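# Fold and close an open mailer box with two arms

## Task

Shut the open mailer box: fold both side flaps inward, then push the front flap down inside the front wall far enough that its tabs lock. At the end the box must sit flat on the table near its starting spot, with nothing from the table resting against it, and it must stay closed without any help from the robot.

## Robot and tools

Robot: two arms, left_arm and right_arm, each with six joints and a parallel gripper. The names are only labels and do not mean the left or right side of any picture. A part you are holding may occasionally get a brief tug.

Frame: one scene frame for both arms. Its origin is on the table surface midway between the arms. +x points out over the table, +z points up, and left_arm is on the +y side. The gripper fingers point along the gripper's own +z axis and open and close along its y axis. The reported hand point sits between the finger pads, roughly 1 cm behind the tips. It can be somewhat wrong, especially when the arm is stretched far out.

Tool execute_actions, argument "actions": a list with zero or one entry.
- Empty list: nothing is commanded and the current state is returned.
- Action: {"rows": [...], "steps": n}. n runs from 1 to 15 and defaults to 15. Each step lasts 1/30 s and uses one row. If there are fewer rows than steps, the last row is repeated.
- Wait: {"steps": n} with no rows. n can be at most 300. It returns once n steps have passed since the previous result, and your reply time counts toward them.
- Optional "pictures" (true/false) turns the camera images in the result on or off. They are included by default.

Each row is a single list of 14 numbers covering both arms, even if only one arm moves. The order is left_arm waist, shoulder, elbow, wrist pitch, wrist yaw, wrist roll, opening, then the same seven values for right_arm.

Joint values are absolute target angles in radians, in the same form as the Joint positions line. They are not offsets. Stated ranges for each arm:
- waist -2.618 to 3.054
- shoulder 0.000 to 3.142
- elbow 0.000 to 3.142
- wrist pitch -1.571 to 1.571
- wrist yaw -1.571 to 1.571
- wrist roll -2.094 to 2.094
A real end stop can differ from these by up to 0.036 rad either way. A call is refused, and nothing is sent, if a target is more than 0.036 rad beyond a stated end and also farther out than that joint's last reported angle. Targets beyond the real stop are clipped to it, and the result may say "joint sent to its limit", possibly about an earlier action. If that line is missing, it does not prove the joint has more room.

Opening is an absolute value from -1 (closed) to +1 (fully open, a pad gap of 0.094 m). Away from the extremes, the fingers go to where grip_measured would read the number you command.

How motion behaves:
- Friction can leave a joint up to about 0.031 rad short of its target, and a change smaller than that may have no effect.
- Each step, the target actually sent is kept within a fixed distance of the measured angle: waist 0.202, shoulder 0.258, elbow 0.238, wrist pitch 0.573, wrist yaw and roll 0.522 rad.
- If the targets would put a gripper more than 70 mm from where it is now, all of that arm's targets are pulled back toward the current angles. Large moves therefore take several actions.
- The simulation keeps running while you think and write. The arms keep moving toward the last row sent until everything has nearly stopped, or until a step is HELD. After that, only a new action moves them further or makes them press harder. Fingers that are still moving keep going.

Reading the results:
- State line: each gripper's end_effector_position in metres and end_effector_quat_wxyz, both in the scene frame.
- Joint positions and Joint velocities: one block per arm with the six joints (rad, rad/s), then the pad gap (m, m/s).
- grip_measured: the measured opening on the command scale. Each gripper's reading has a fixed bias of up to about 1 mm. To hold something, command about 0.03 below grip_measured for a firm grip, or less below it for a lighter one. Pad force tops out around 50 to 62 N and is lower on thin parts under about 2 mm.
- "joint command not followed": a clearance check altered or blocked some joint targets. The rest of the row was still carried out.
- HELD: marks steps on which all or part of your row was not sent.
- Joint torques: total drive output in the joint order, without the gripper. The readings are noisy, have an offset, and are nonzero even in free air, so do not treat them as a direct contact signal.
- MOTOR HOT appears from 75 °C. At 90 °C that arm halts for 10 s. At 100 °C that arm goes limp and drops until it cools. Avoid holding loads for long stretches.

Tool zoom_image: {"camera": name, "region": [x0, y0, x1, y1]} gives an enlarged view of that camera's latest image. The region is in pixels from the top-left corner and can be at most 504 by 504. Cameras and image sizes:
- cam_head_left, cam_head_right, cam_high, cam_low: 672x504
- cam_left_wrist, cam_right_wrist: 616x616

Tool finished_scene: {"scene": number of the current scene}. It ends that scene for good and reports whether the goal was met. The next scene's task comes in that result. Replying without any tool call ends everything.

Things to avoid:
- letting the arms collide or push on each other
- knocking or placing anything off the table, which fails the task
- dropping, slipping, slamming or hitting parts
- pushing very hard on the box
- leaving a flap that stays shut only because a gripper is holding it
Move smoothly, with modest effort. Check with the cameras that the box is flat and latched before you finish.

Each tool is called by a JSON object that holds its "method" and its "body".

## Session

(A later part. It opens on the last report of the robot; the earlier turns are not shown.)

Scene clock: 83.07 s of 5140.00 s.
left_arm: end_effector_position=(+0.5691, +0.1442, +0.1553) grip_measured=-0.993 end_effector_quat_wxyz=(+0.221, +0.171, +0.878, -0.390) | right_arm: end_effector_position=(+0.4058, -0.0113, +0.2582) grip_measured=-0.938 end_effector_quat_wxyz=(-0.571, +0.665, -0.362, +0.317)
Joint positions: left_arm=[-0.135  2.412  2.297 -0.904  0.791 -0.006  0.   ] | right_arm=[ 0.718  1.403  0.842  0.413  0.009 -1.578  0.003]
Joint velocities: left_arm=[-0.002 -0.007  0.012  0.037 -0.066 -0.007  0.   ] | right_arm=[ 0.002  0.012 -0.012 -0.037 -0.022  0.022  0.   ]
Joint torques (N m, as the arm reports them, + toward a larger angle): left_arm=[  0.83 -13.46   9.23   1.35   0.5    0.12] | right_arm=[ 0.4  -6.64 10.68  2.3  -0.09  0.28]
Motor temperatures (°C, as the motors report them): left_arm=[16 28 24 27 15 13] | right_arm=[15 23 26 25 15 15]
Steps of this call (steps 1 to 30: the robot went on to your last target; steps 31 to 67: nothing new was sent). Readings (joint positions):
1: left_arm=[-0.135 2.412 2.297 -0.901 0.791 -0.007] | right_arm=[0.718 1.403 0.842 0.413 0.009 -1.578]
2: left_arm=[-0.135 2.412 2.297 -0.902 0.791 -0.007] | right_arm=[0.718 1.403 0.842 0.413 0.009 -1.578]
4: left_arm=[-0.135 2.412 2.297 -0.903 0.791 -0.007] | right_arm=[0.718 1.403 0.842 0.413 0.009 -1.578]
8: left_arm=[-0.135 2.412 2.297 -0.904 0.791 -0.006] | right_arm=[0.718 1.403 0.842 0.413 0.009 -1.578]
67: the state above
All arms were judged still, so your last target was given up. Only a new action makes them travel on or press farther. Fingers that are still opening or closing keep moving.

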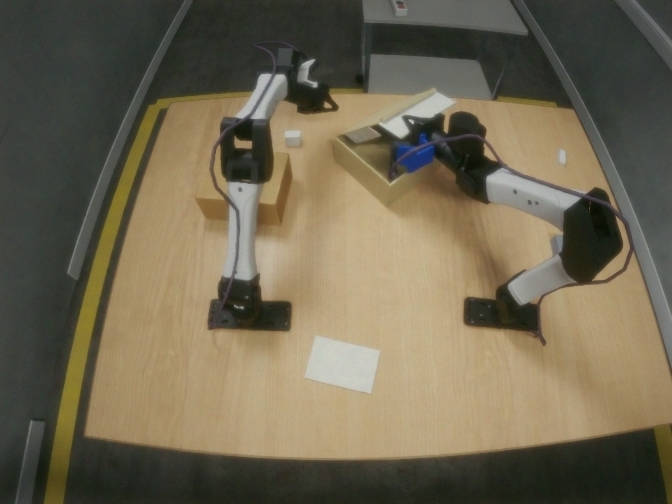

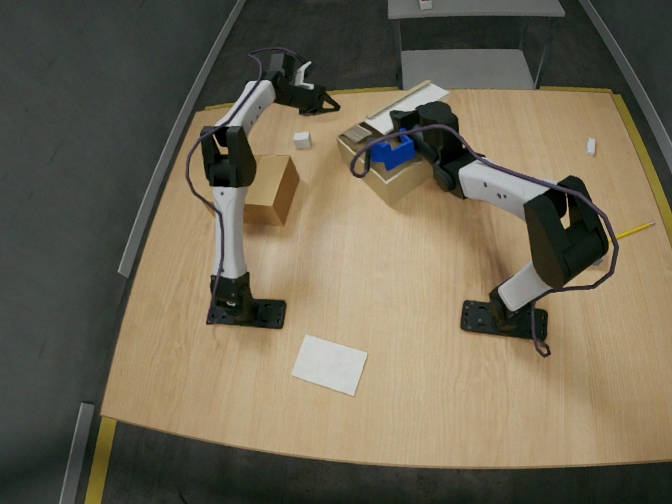

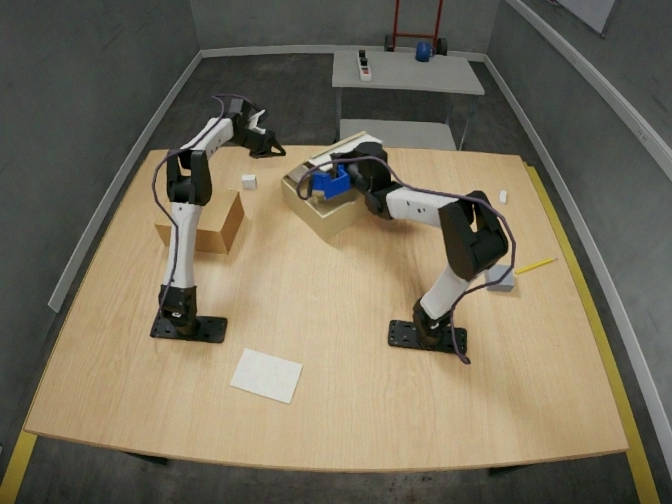

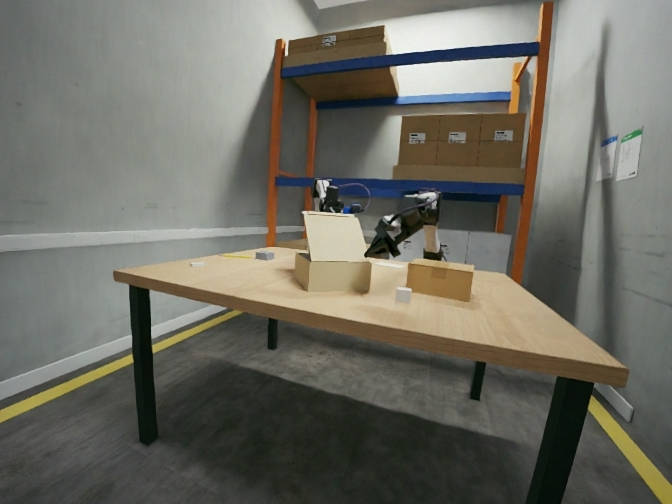

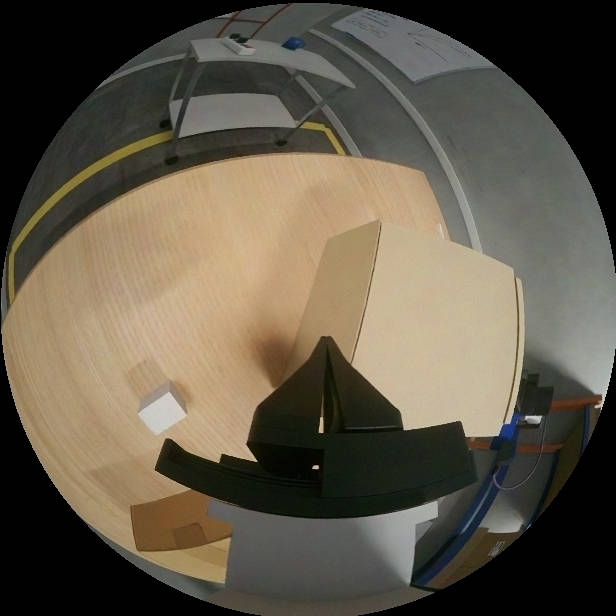

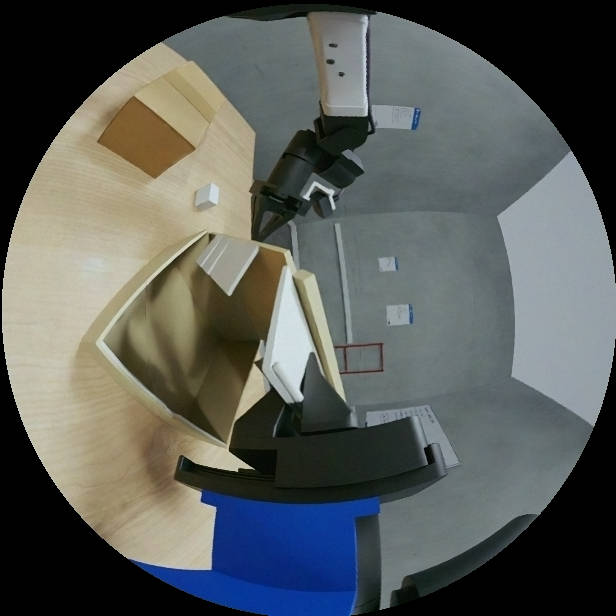

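{"method": "execute_actions", "body": {"actions": [{"rows":[[-0.135,2.46,2.33,-0.92,0.8,0,-1,0.72,1.4,0.85,0.42,0,-1.57,-0.965],[-0.14,2.5,2.36,-0.92,0.8,0,-1,0.72,1.4,0.85,0.42,0,-1.57,-0.965],[-0.14,2.54,2.39,-0.92,0.8,0,-1,0.72,1.4,0.85,0.42,0,-1.57,-0.965],[-0.145,2.58,2.42,-0.92,0.8,0,-1,0.72,1.4,0.85,0.42,0,-1.57,-0.965],[-0.15,2.62,2.45,-0.92,0.8,0,-1,0.72,1.4,0.85,0.42,0,-1.57,-0.965],[-0.15,2.66,2.48,-0.92,0.8,0,-1,0.72,1.4,0.85,0.42,0,-1.57,-0.965],[-0.15,2.66,2.48,-0.92,0.8,0,-1,0.72,1.4,0.85,0.42,0,-1.57,-0.965],[-0.15,2.66,2.48,-0.92,0.8,0,-1,0.72,1.4,0.85,0.42,0,-1.57,-0.965],[-0.17,2.66,2.48,-0.92,0.8,0,-1,0.72,1.4,0.85,0.42,0,-1.57,-0.965],[-0.19,2.66,2.48,-0.92,0.8,0,-1,0.72,1.4,0.85,0.42,0,-1.57,-0.965],[-0.21,2.66,2.48,-0.92,0.8,0,-1,0.72,1.4,0.85,0.42,0,-1.57,-0.965],[-0.23,2.66,2.48,-0.92,0.8,0,-1,0.72,1.4,0.85,0.42,0,-1.57,-0.965]]}], "pictures": false}}

{"method": "execute_actions", "body": {"actions": [{"steps":10}]}}

Scene clock: 84.87 s of 5140.00 s.
left_arm: end_effector_position=(+0.5726, +0.0984, +0.0634) grip_measured=-0.993 end_effector_quat_wxyz=(+0.155, +0.185, +0.885, -0.398) | right_arm: end_effector_position=(+0.4058, -0.0113, +0.2582) grip_measured=-0.938 end_effector_quat_wxyz=(-0.571, +0.665, -0.362, +0.317)
Joint positions: left_arm=[-0.211  2.676  2.465 -0.921  0.793 -0.005  0.   ] | right_arm=[ 0.718  1.403  0.842  0.413  0.009 -1.578  0.003]
Joint velocities: left_arm=[-0.462 -0.11   0.007  0.007 -0.022 -0.066 -0.001] | right_arm=[-0.007 -0.007  0.007 -0.066 -0.037 -0.081 -0.001]
Joint torques (N m, as the arm reports them, + toward a larger angle): left_arm=[  1.14 -16.07  10.39   1.27   0.47   0.12] | right_arm=[ 0.4  -6.64 10.69  2.31 -0.09  0.29]
Motor temperatures (°C, as the motors report them): left_arm=[16 29 24 27 15 13] | right_arm=[15 23 26 25 15 15]
Steps of this call (steps 1 to 39: nothing new was sent; steps 40 to 54: all 15 steps of this action). Readings (joint positions):
40: left_arm=[-0.135 2.415 2.303 -0.907 0.791 -0.006] | right_arm=[0.718 1.403 0.842 0.413 0.009 -1.578]
41: left_arm=[-0.135 2.428 2.319 -0.909 0.792 -0.006] | right_arm=[0.718 1.403 0.842 0.413 0.009 -1.578]
43: left_arm=[-0.135 2.475 2.376 -0.908 0.795 -0.005] | right_arm=[0.718 1.403 0.842 0.413 0.009 -1.578]
47: left_arm=[-0.138 2.605 2.464 -0.900 0.796 -0.005] | right_arm=[0.718 1.403 0.842 0.413 0.009 -1.578]
54: the state above

Scene clock: 85.20 s of 5140.00 s.
left_arm: end_effector_position=(+0.5656, +0.0835, +0.0668) grip_measured=-0.993 end_effector_quat_wxyz=(+0.152, +0.198, +0.881, -0.402) | right_arm: end_effector_position=(+0.4058, -0.0113, +0.2582) grip_measured=-0.938 end_effector_quat_wxyz=(-0.571, +0.665, -0.362, +0.317)
Joint positions: left_arm=[-0.238  2.67   2.465 -0.921  0.797 -0.005  0.   ] | right_arm=[ 0.718  1.403  0.842  0.413  0.009 -1.578  0.003]
Joint velocities: left_arm=[ 0.056  0.002 -0.027  0.007  0.007  0.022 -0.001] | right_arm=[-0.007 -0.007  0.002  0.022 -0.007  0.007  0.001]
Joint torques (N m, as the arm reports them, + toward a larger angle): left_arm=[  0.76 -16.03  10.33   1.31   0.47   0.11] | right_arm=[ 0.41 -6.64 10.7   2.3  -0.1   0.29]
Motor temperatures (°C, as the motors report them): left_arm=[16 30 24 27 15 13] | right_arm=[15 23 27 25 15 15]
Steps of this call (steps 1 to 10: the robot went on to your last target). Readings (joint positions):
1: left_arm=[-0.225 2.673 2.465 -0.921 0.794 -0.005] | right_arm=[0.718 1.403 0.842 0.413 0.009 -1.578]
2: left_arm=[-0.236 2.671 2.465 -0.921 0.795 -0.005] | right_arm=[0.718 1.403 0.842 0.413 0.009 -1.578]
4: left_arm=[-0.247 2.670 2.465 -0.921 0.797 -0.005] | right_arm=[0.718 1.403 0.842 0.413 0.009 -1.578]
8: left_arm=[-0.242 2.670 2.465 -0.921 0.797 -0.005] | right_arm=[0.718 1.403 0.842 0.413 0.009 -1.578]
10: the state above

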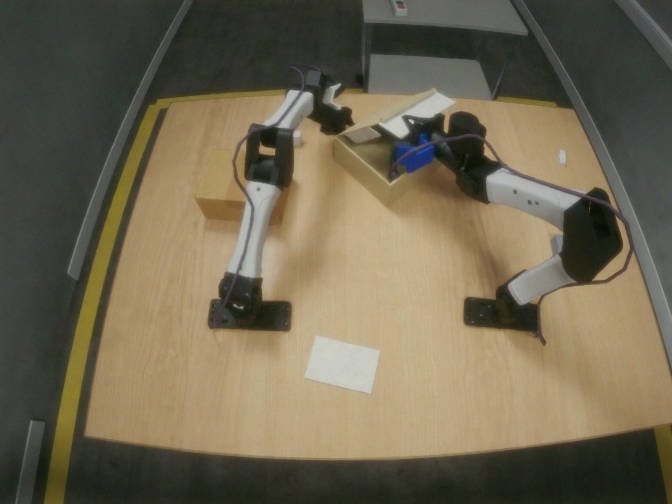

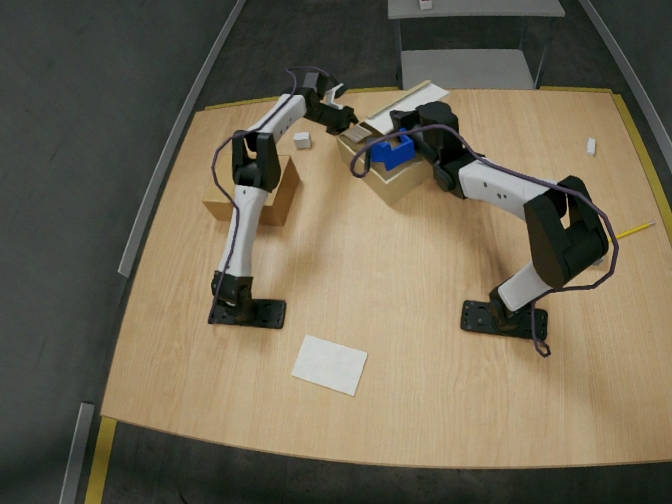

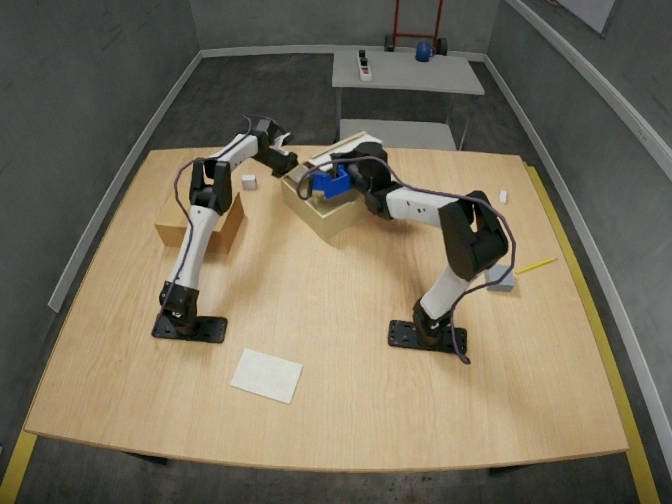

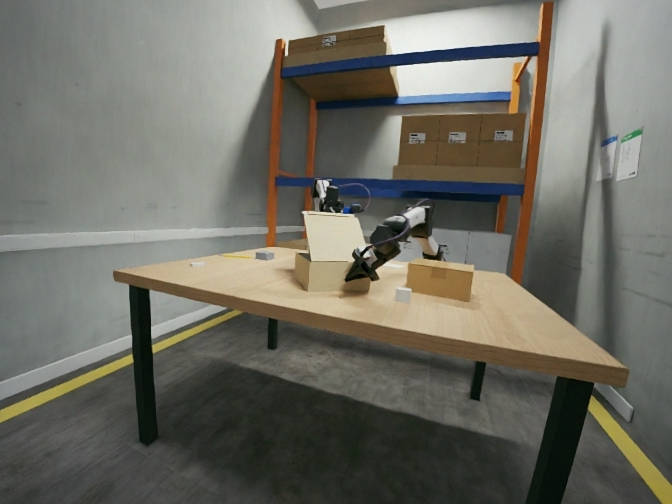

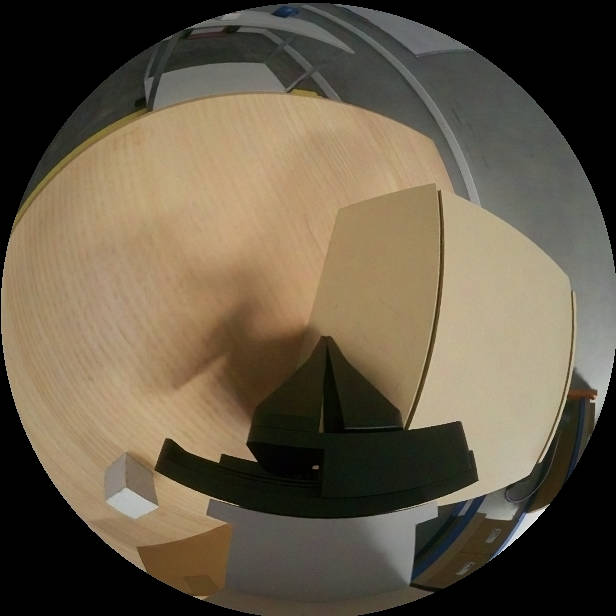

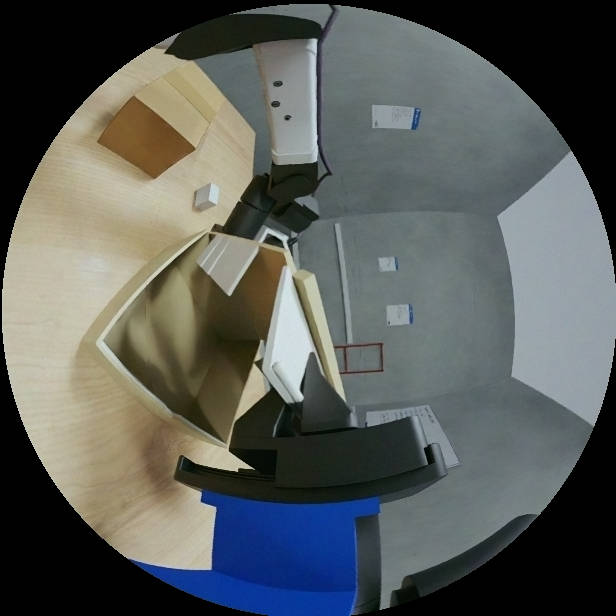

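Left to −0.26; right goes halfway slowly.

{"method": "execute_actions", "body": {"actions": [{"rows":[[-0.25,2.66,2.48,-0.92,0.8,0,-1,0.72,1.425,0.856,0.465,0,-1.57,-0.965],[-0.26,2.66,2.48,-0.92,0.8,0,-1,0.72,1.45,0.862,0.51,0,-1.57,-0.965],[-0.26,2.66,2.48,-0.92,0.8,0,-1,0.72,1.475,0.868,0.555,0,-1.57,-0.965],[-0.26,2.66,2.48,-0.92,0.8,0,-1,0.72,1.5,0.874,0.6,0,-1.57,-0.965],[-0.26,2.66,2.48,-0.92,0.8,0,-1,0.72,1.525,0.88,0.64,0,-1.57,-0.965],[-0.26,2.66,2.48,-0.92,0.8,0,-1,0.72,1.55,0.886,0.68,0,-1.57,-0.965],[-0.26,2.66,2.48,-0.92,0.8,0,-1,0.72,1.575,0.892,0.72,0,-1.57,-0.965],[-0.26,2.66,2.48,-0.92,0.8,0,-1,0.72,1.6,0.898,0.76,0,-1.57,-0.965],[-0.26,2.66,2.48,-0.92,0.8,0,-1,0.72,1.625,0.904,0.8,0,-1.57,-0.965],[-0.26,2.66,2.48,-0.92,0.8,0,-1,0.72,1.65,0.91,0.84,0,-1.57,-0.965],[-0.26,2.66,2.48,-0.92,0.8,0,-1,0.72,1.675,0.916,0.88,0,-1.57,-0.965],[-0.26,2.66,2.48,-0.92,0.8,0,-1,0.72,1.7,0.922,0.92,0,-1.57,-0.965],[-0.26,2.66,2.48,-0.92,0.8,0,-1,0.72,1.73,0.93,0.97,0,-1.57,-0.965]]}], "pictures": false}}

{"method": "execute_actions", "body": {"actions": [{"steps":12}]}}

Scene clock: 86.90 s of 5140.00 s.
left_arm: end_effector_position=(+0.5656, +0.0792, +0.0692) grip_measured=-0.993 end_effector_quat_wxyz=(+0.156, +0.203, +0.879, -0.402) | right_arm: end_effector_position=(+0.4493, +0.0202, +0.2864) grip_measured=-0.939 end_effector_quat_wxyz=(+0.668, -0.573, +0.310, -0.359)
Joint positions: left_arm=[-0.245  2.67   2.471 -0.915  0.796 -0.005  0.   ] | right_arm=[ 0.718  1.688  0.923  0.915 -0.008 -1.566  0.003]
Joint velocities: left_arm=[-0.002  0.022 -0.002  0.007 -0.022 -0.037  0.001] | right_arm=[-0.012  0.359  0.032  0.74  -0.037  0.022 -0.001]
Joint torques (N m, as the arm reports them, + toward a larger angle): left_arm=[ -1.03 -16.07   9.69   1.28   0.47   0.12] | right_arm=[ 0.45 -7.27  9.48  1.6   0.14  0.06]
Motor temperatures (°C, as the motors report them): left_arm=[16 31 24 27 15 13] | right_arm=[15 23 27 25 15 15]
Steps of this call (steps 1 to 30: the robot went on to your last target; steps 31 to 36: nothing new was sent; steps 37 to 51: all 15 steps of this action). Readings (joint positions):
37: left_arm=[-0.235 2.670 2.465 -0.921 0.797 -0.005] | right_arm=[0.718 1.404 0.842 0.417 0.008 -1.578]
38: left_arm=[-0.236 2.670 2.465 -0.921 0.797 -0.005] | right_arm=[0.718 1.409 0.842 0.429 0.008 -1.578]
40: left_arm=[-0.242 2.670 2.465 -0.921 0.797 -0.005] | right_arm=[0.718 1.437 0.849 0.478 0.007 -1.578]
44: left_arm=[-0.245 2.670 2.469 -0.918 0.796 -0.005] | right_arm=[0.718 1.527 0.879 0.633 0.003 -1.576]
51: the state above

Scene clock: 87.30 s of 5140.00 s.
left_arm: end_effector_position=(+0.5656, +0.0792, +0.0693) grip_measured=-0.993 end_effector_quat_wxyz=(+0.156, +0.203, +0.879, -0.402) | right_arm: end_effector_position=(+0.4509, +0.0213, +0.2879) grip_measured=-0.939 end_effector_quat_wxyz=(+0.678, -0.563, +0.306, -0.361)
Joint positions: left_arm=[-0.245  2.67   2.471 -0.915  0.796 -0.005  0.   ] | right_arm=[ 0.718  1.71   0.924  0.967 -0.008 -1.561  0.003]
Joint velocities: left_arm=[-0.022 -0.022 -0.017 -0.066  0.051 -0.081 -0.   ] | right_arm=[-0.007  0.002  0.007 -0.066  0.007 -0.066  0.   ]
Joint torques (N m, as the arm reports them, + toward a larger angle): left_arm=[ -0.99 -16.15   9.71   1.3    0.47   0.11] | right_arm=[ 0.42 -7.35  9.77  2.16  0.1   0.09]
Motor temperatures (°C, as the motors report them): left_arm=[16 32 24 27 15 13] | right_arm=[15 23 27 25 15 15]
Steps of this call (steps 1 to 12: the robot went on to your last target). Readings (joint positions):
1: left_arm=[-0.245 2.670 2.471 -0.915 0.796 -0.005] | right_arm=[0.718 1.697 0.924 0.936 -0.008 -1.565]
2: left_arm=[-0.245 2.670 2.471 -0.915 0.796 -0.005] | right_arm=[0.718 1.702 0.924 0.948 -0.008 -1.564]
4: left_arm=[-0.245 2.670 2.471 -0.915 0.796 -0.005] | right_arm=[0.718 1.707 0.924 0.960 -0.008 -1.563]
8: left_arm=[-0.245 2.670 2.471 -0.915 0.796 -0.005] | right_arm=[0.718 1.710 0.924 0.966 -0.008 -1.561]
12: the state above

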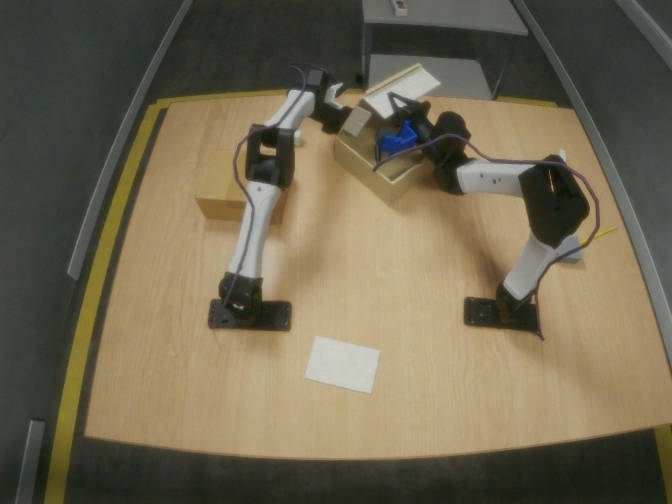

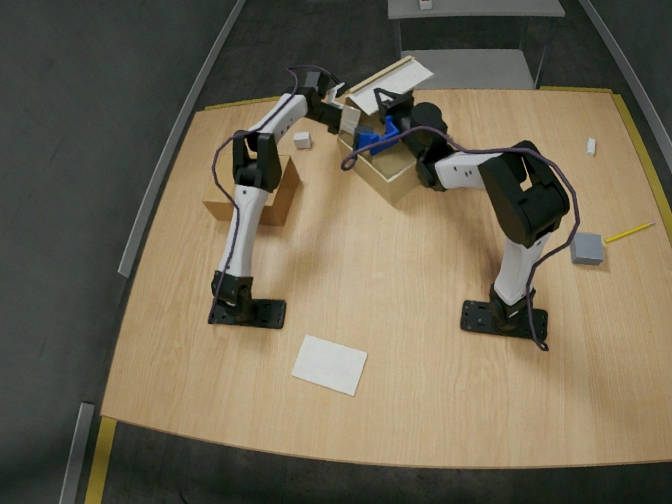

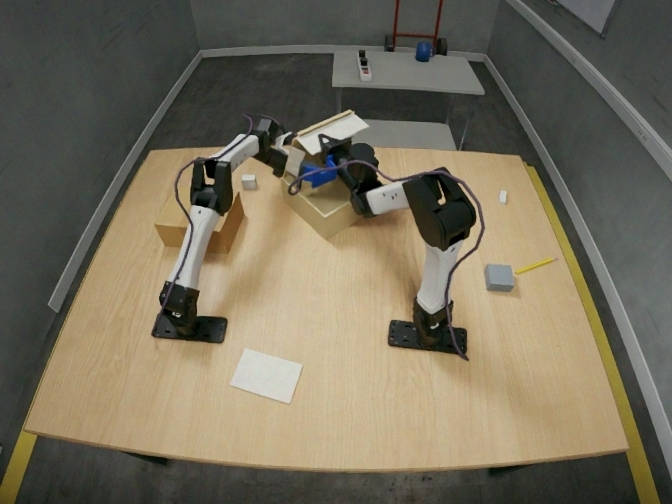

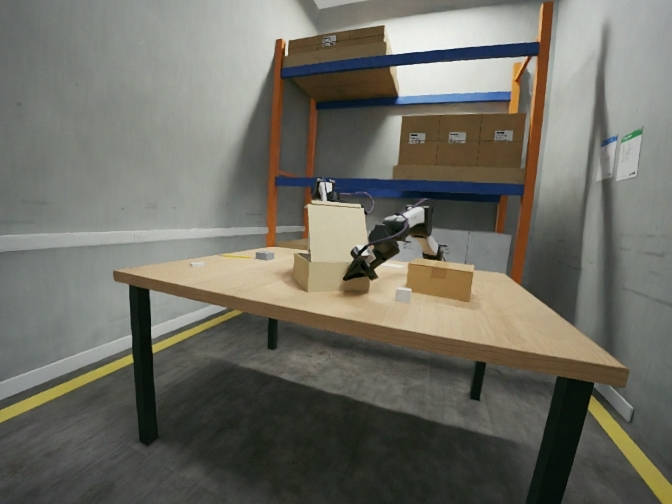

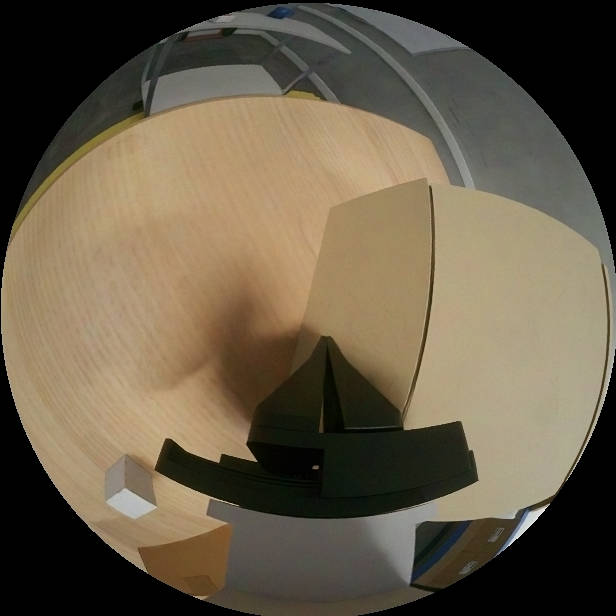

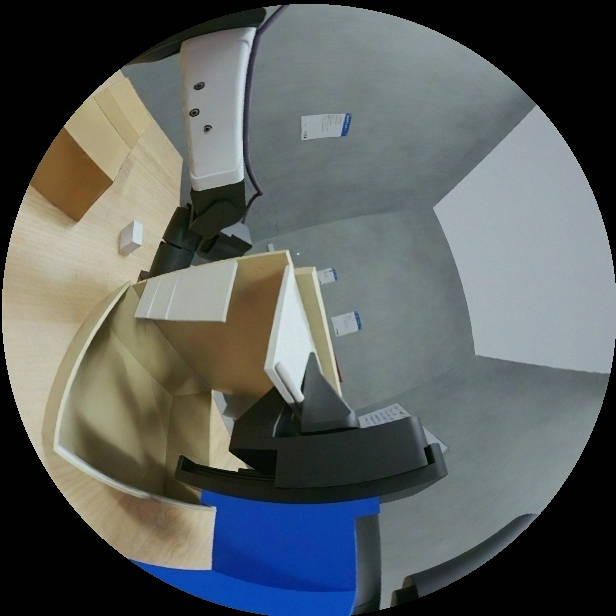

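{"method": "execute_actions", "body": {"actions": [{"rows":[[-0.25,2.66,2.48,-0.92,0.8,0,-1,0.72,1.76,0.935,1.0,0,-1.57,-0.965],[-0.25,2.66,2.48,-0.92,0.8,0,-1,0.72,1.79,0.94,1.04,0,-1.57,-0.965],[-0.25,2.66,2.48,-0.92,0.8,0,-1,0.72,1.82,0.945,1.08,0,-1.57,-0.965],[-0.25,2.66,2.48,-0.92,0.8,0,-1,0.72,1.85,0.95,1.12,0,-1.57,-0.965],[-0.25,2.66,2.48,-0.92,0.8,0,-1,0.72,1.88,0.955,1.17,0,-1.57,-0.965],[-0.25,2.66,2.48,-0.92,0.8,0,-1,0.72,1.91,0.96,1.22,0,-1.57,-0.965],[-0.25,2.66,2.48,-0.92,0.8,0,-1,0.72,1.94,0.965,1.27,0,-1.57,-0.965],[-0.25,2.66,2.48,-0.92,0.8,0,-1,0.72,1.97,0.97,1.32,0,-1.57,-0.965],[-0.25,2.66,2.48,-0.92,0.8,0,-1,0.72,2.0,0.975,1.37,0,-1.57,-0.965],[-0.25,2.66,2.48,-0.92,0.8,0,-1,0.72,2.03,0.98,1.42,0,-1.57,-0.965],[-0.25,2.66,2.48,-0.92,0.8,0,-1,0.72,2.05,0.985,1.47,0,-1.57,-0.965],[-0.25,2.66,2.48,-0.92,0.8,0,-1,0.72,2.07,0.99,1.52,0,-1.57,-0.965],[-0.25,2.66,2.48,-0.92,0.8,0,-1,0.72,2.08,0.99,1.55,0,-1.57,-0.965]]}], "pictures": false}}

{"method": "execute_actions", "body": {"actions": [{"steps":12}]}}

Scene clock: 89.13 s of 5140.00 s.
left_arm: end_effector_position=(+0.5662, +0.0790, +0.0696) grip_measured=-0.993 end_effector_quat_wxyz=(+0.157, +0.204, +0.879, -0.402) | right_arm: end_effector_position=(+0.4636, +0.0299, +0.2844) grip_measured=-0.939 end_effector_quat_wxyz=(+0.761, -0.449, +0.248, -0.397)
Joint positions: left_arm=[-0.245  2.67   2.471 -0.912  0.796 -0.005  0.   ] | right_arm=[ 0.718  2.035  0.99   1.539 -0.01  -1.542  0.003]
Joint velocities: left_arm=[ 0.007 -0.012 -0.007 -0.007 -0.022 -0.037 -0.   ] | right_arm=[ 0.002  0.261 -0.002  0.637  0.051  0.051  0.001]
Joint torques (N m, as the arm reports them, + toward a larger angle): left_arm=[ -0.12 -16.11   9.74   1.29   0.47   0.13] | right_arm=[ 0.34 -8.29  7.57  1.01  0.11 -0.2 ]
Motor temperatures (°C, as the motors report them): left_arm=[16 33 24 26 15 13] | right_arm=[15 23 27 25 15 15]
Steps of this call (steps 1 to 30: the robot went on to your last target; steps 31 to 40: nothing new was sent; steps 41 to 55: all 15 steps of this action). Readings (joint positions):
41: left_arm=[-0.245 2.670 2.471 -0.915 0.796 -0.005] | right_arm=[0.718 1.714 0.924 0.973 -0.008 -1.561]
42: left_arm=[-0.245 2.670 2.471 -0.915 0.796 -0.005] | right_arm=[0.718 1.725 0.925 0.990 -0.008 -1.561]
44: left_arm=[-0.245 2.670 2.471 -0.915 0.796 -0.005] | right_arm=[0.718 1.764 0.936 1.052 -0.009 -1.560]
48: left_arm=[-0.245 2.670 2.471 -0.913 0.796 -0.005] | right_arm=[0.718 1.873 0.966 1.232 -0.012 -1.554]
55: the state above

Scene clock: 89.53 s of 5140.00 s.
left_arm: end_effector_position=(+0.5662, +0.0790, +0.0696) grip_measured=-0.993 end_effector_quat_wxyz=(+0.157, +0.204, +0.879, -0.402) | right_arm: end_effector_position=(+0.4625, +0.0288, +0.2837) grip_measured=-0.939 end_effector_quat_wxyz=(+0.766, -0.440, +0.245, -0.399)
Joint positions: left_arm=[-0.245  2.67   2.471 -0.912  0.796 -0.005  0.   ] | right_arm=[ 0.718  2.053  0.99   1.578 -0.008 -1.539  0.003]
Joint velocities: left_arm=[-0.012 -0.007  0.012 -0.022 -0.037  0.022 -0.   ] | right_arm=[-0.012 -0.002  0.007 -0.095 -0.022  0.022  0.   ]
Joint torques (N m, as the arm reports them, + toward a larger angle): left_arm=[ -0.08 -16.13   9.71   1.27   0.47   0.11] | right_arm=[ 0.42 -8.51  7.47  1.51  0.13 -0.17]
Motor temperatures (°C, as the motors report them): left_arm=[16 33 24 26 15 13] | right_arm=[15 23 27 25 15 15]
Steps of this call (steps 1 to 12: the robot went on to your last target). Readings (joint positions):
1: left_arm=[-0.245 2.670 2.471 -0.912 0.796 -0.005] | right_arm=[0.718 2.042 0.990 1.555 -0.009 -1.541]
2: left_arm=[-0.245 2.670 2.471 -0.912 0.796 -0.005] | right_arm=[0.718 2.047 0.990 1.564 -0.009 -1.540]
4: left_arm=[-0.245 2.670 2.471 -0.912 0.796 -0.005] | right_arm=[0.718 2.051 0.990 1.574 -0.008 -1.540]
8: left_arm=[-0.245 2.670 2.471 -0.912 0.796 -0.005] | right_arm=[0.718 2.053 0.990 1.578 -0.008 -1.539]
12: the state above

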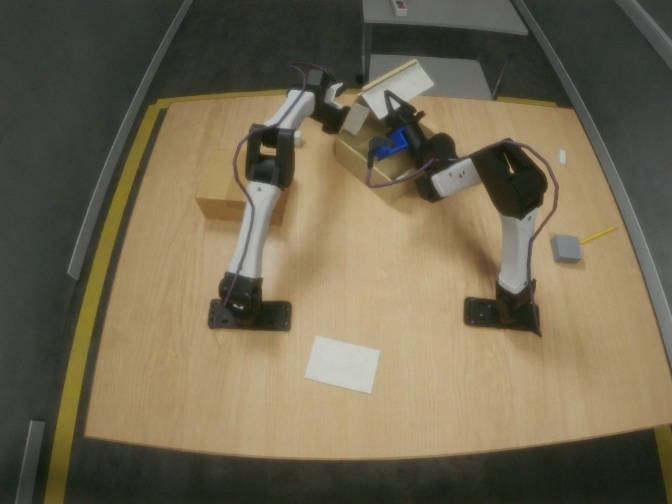

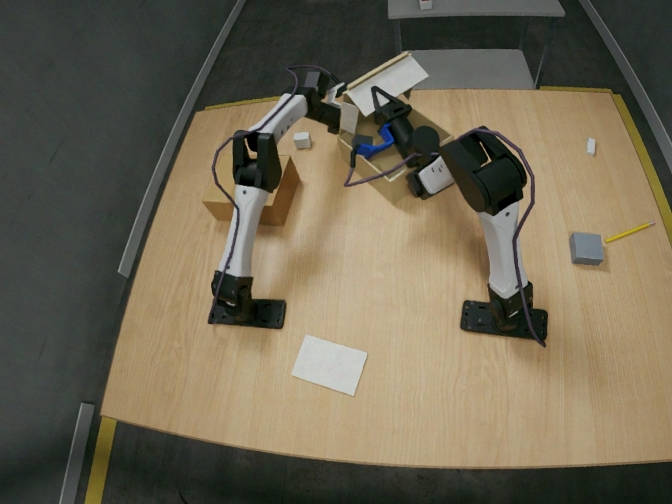

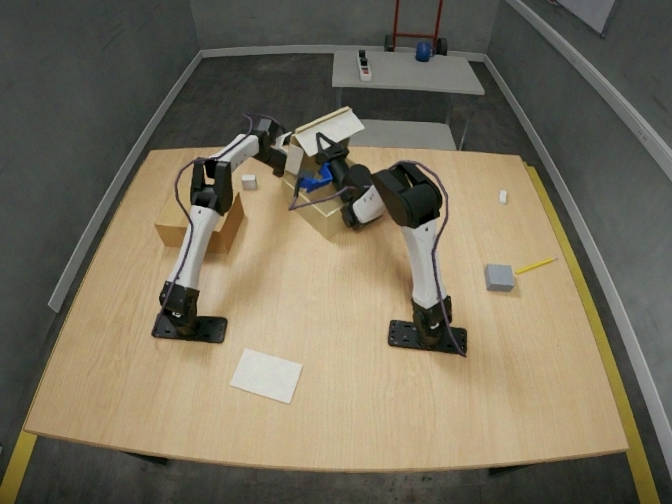

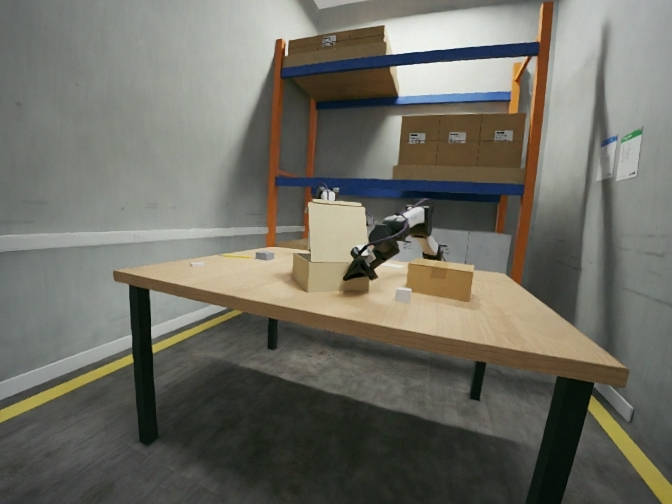

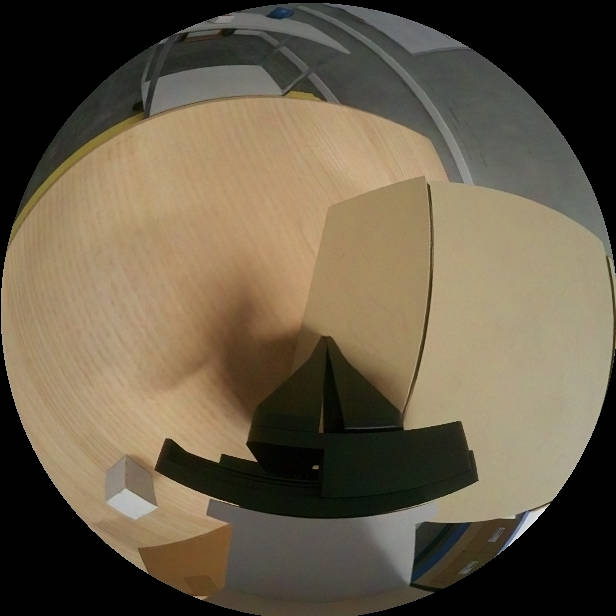

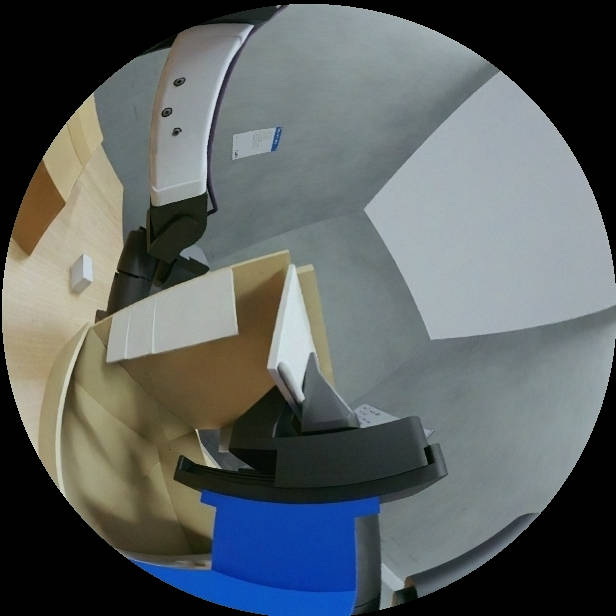

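{"method": "execute_actions", "body": {"actions": [{"rows":[[-0.24,2.66,2.48,-0.92,0.8,0,-1,0.72,2.09,1.01,1.56,0,-1.57,-0.965],[-0.24,2.66,2.48,-0.92,0.8,0,-1,0.72,2.1,1.03,1.56,0,-1.57,-0.965],[-0.24,2.66,2.48,-0.92,0.8,0,-1,0.72,2.12,1.05,1.56,0,-1.57,-0.965],[-0.24,2.66,2.48,-0.92,0.8,0,-1,0.72,2.14,1.07,1.56,0,-1.57,-0.965],[-0.24,2.66,2.48,-0.92,0.8,0,-1,0.72,2.16,1.09,1.56,0,-1.57,-0.965],[-0.24,2.66,2.48,-0.92,0.8,0,-1,0.72,2.18,1.11,1.56,0,-1.57,-0.965],[-0.24,2.66,2.48,-0.92,0.8,0,-1,0.72,2.2,1.14,1.56,0,-1.57,-0.965]]}]}}

Scene clock: 90.93 s of 5140.00 s.
left_arm: end_effector_position=(+0.5672, +0.0811, +0.0696) grip_measured=-0.993 end_effector_quat_wxyz=(+0.158, +0.202, +0.879, -0.402) | right_arm: end_effector_position=(+0.4833, +0.0435, +0.2899) grip_measured=-0.939 end_effector_quat_wxyz=(+0.778, -0.421, +0.234, -0.403)
Joint positions: left_arm=[-0.241  2.67   2.471 -0.912  0.796 -0.005  0.   ] | right_arm=[ 0.72   2.153  1.141  1.578 -0.008 -1.535  0.003]
Joint velocities: left_arm=[-0.002 -0.002 -0.002  0.022 -0.022 -0.022  0.001] | right_arm=[ 0.002  0.002 -0.012 -0.007 -0.022  0.095 -0.   ]
Joint torques (N m, as the arm reports them, + toward a larger angle): left_arm=[  0.46 -16.17   9.72   1.27   0.47   0.11] | right_arm=[ 0.29 -7.98  7.55  1.53  0.13 -0.2 ]
Motor temperatures (°C, as the motors report them): left_arm=[16 35 25 26 15 13] | right_arm=[15 23 27 24 15 15]
Steps of this call (steps 1 to 27: the robot went on to your last target; steps 28 to 42: all 15 steps of this action). Readings (joint positions):
28: left_arm=[-0.245 2.670 2.471 -0.912 0.796 -0.005] | right_arm=[0.718 2.054 0.991 1.578 -0.008 -1.539]
29: left_arm=[-0.245 2.670 2.471 -0.912 0.796 -0.005] | right_arm=[0.718 2.058 0.998 1.578 -0.008 -1.539]
31: left_arm=[-0.245 2.670 2.471 -0.912 0.796 -0.005] | right_arm=[0.718 2.079 1.029 1.578 -0.008 -1.538]
35: left_arm=[-0.242 2.670 2.471 -0.912 0.796 -0.005] | right_arm=[0.719 2.139 1.119 1.578 -0.008 -1.537]
42: the state above

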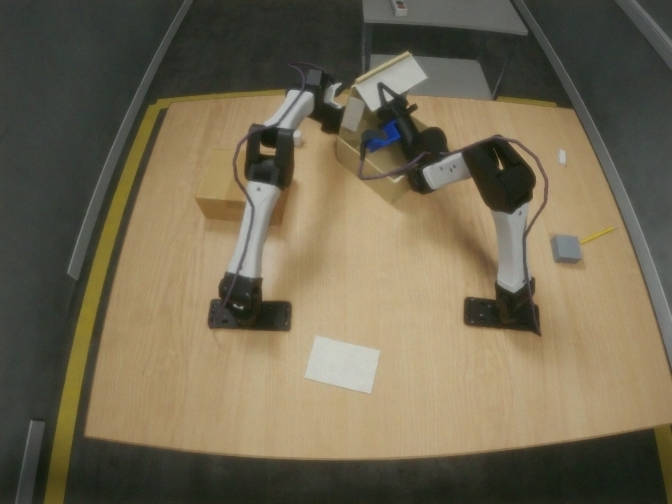

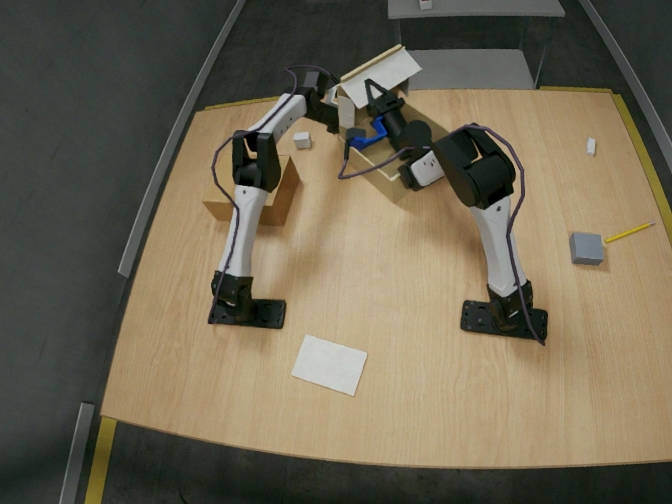

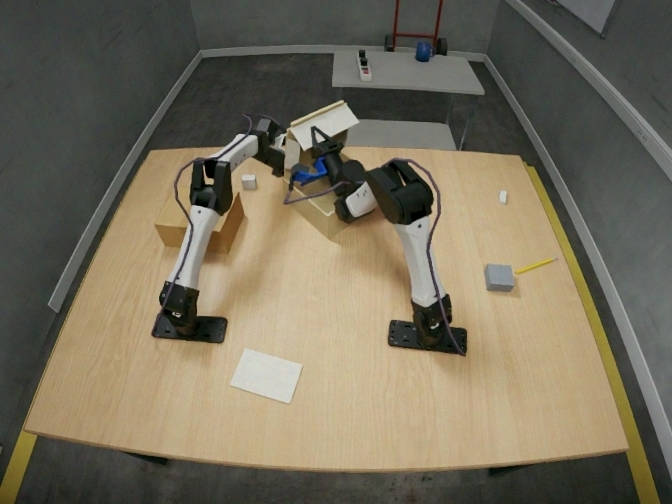

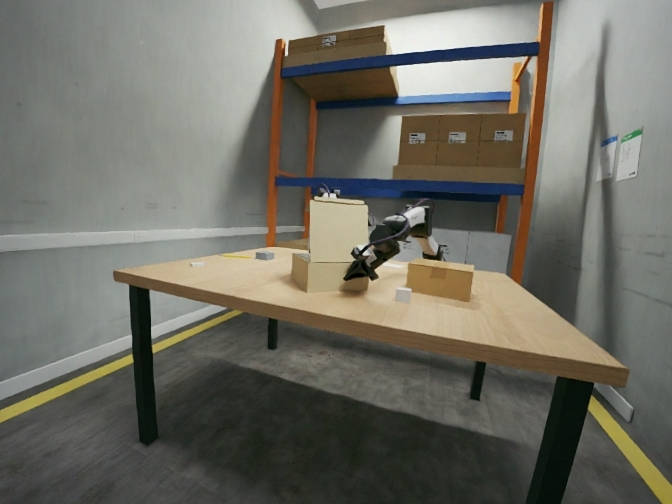

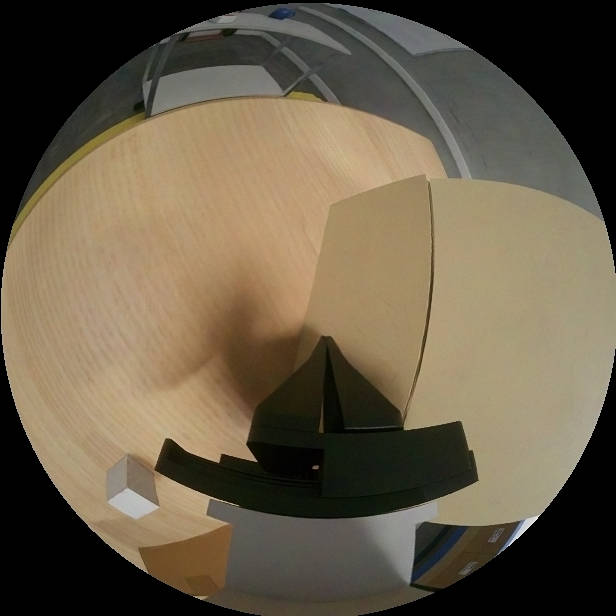

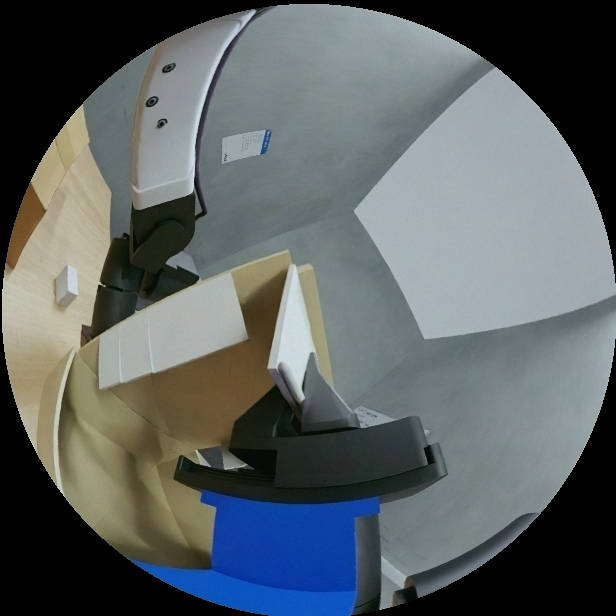

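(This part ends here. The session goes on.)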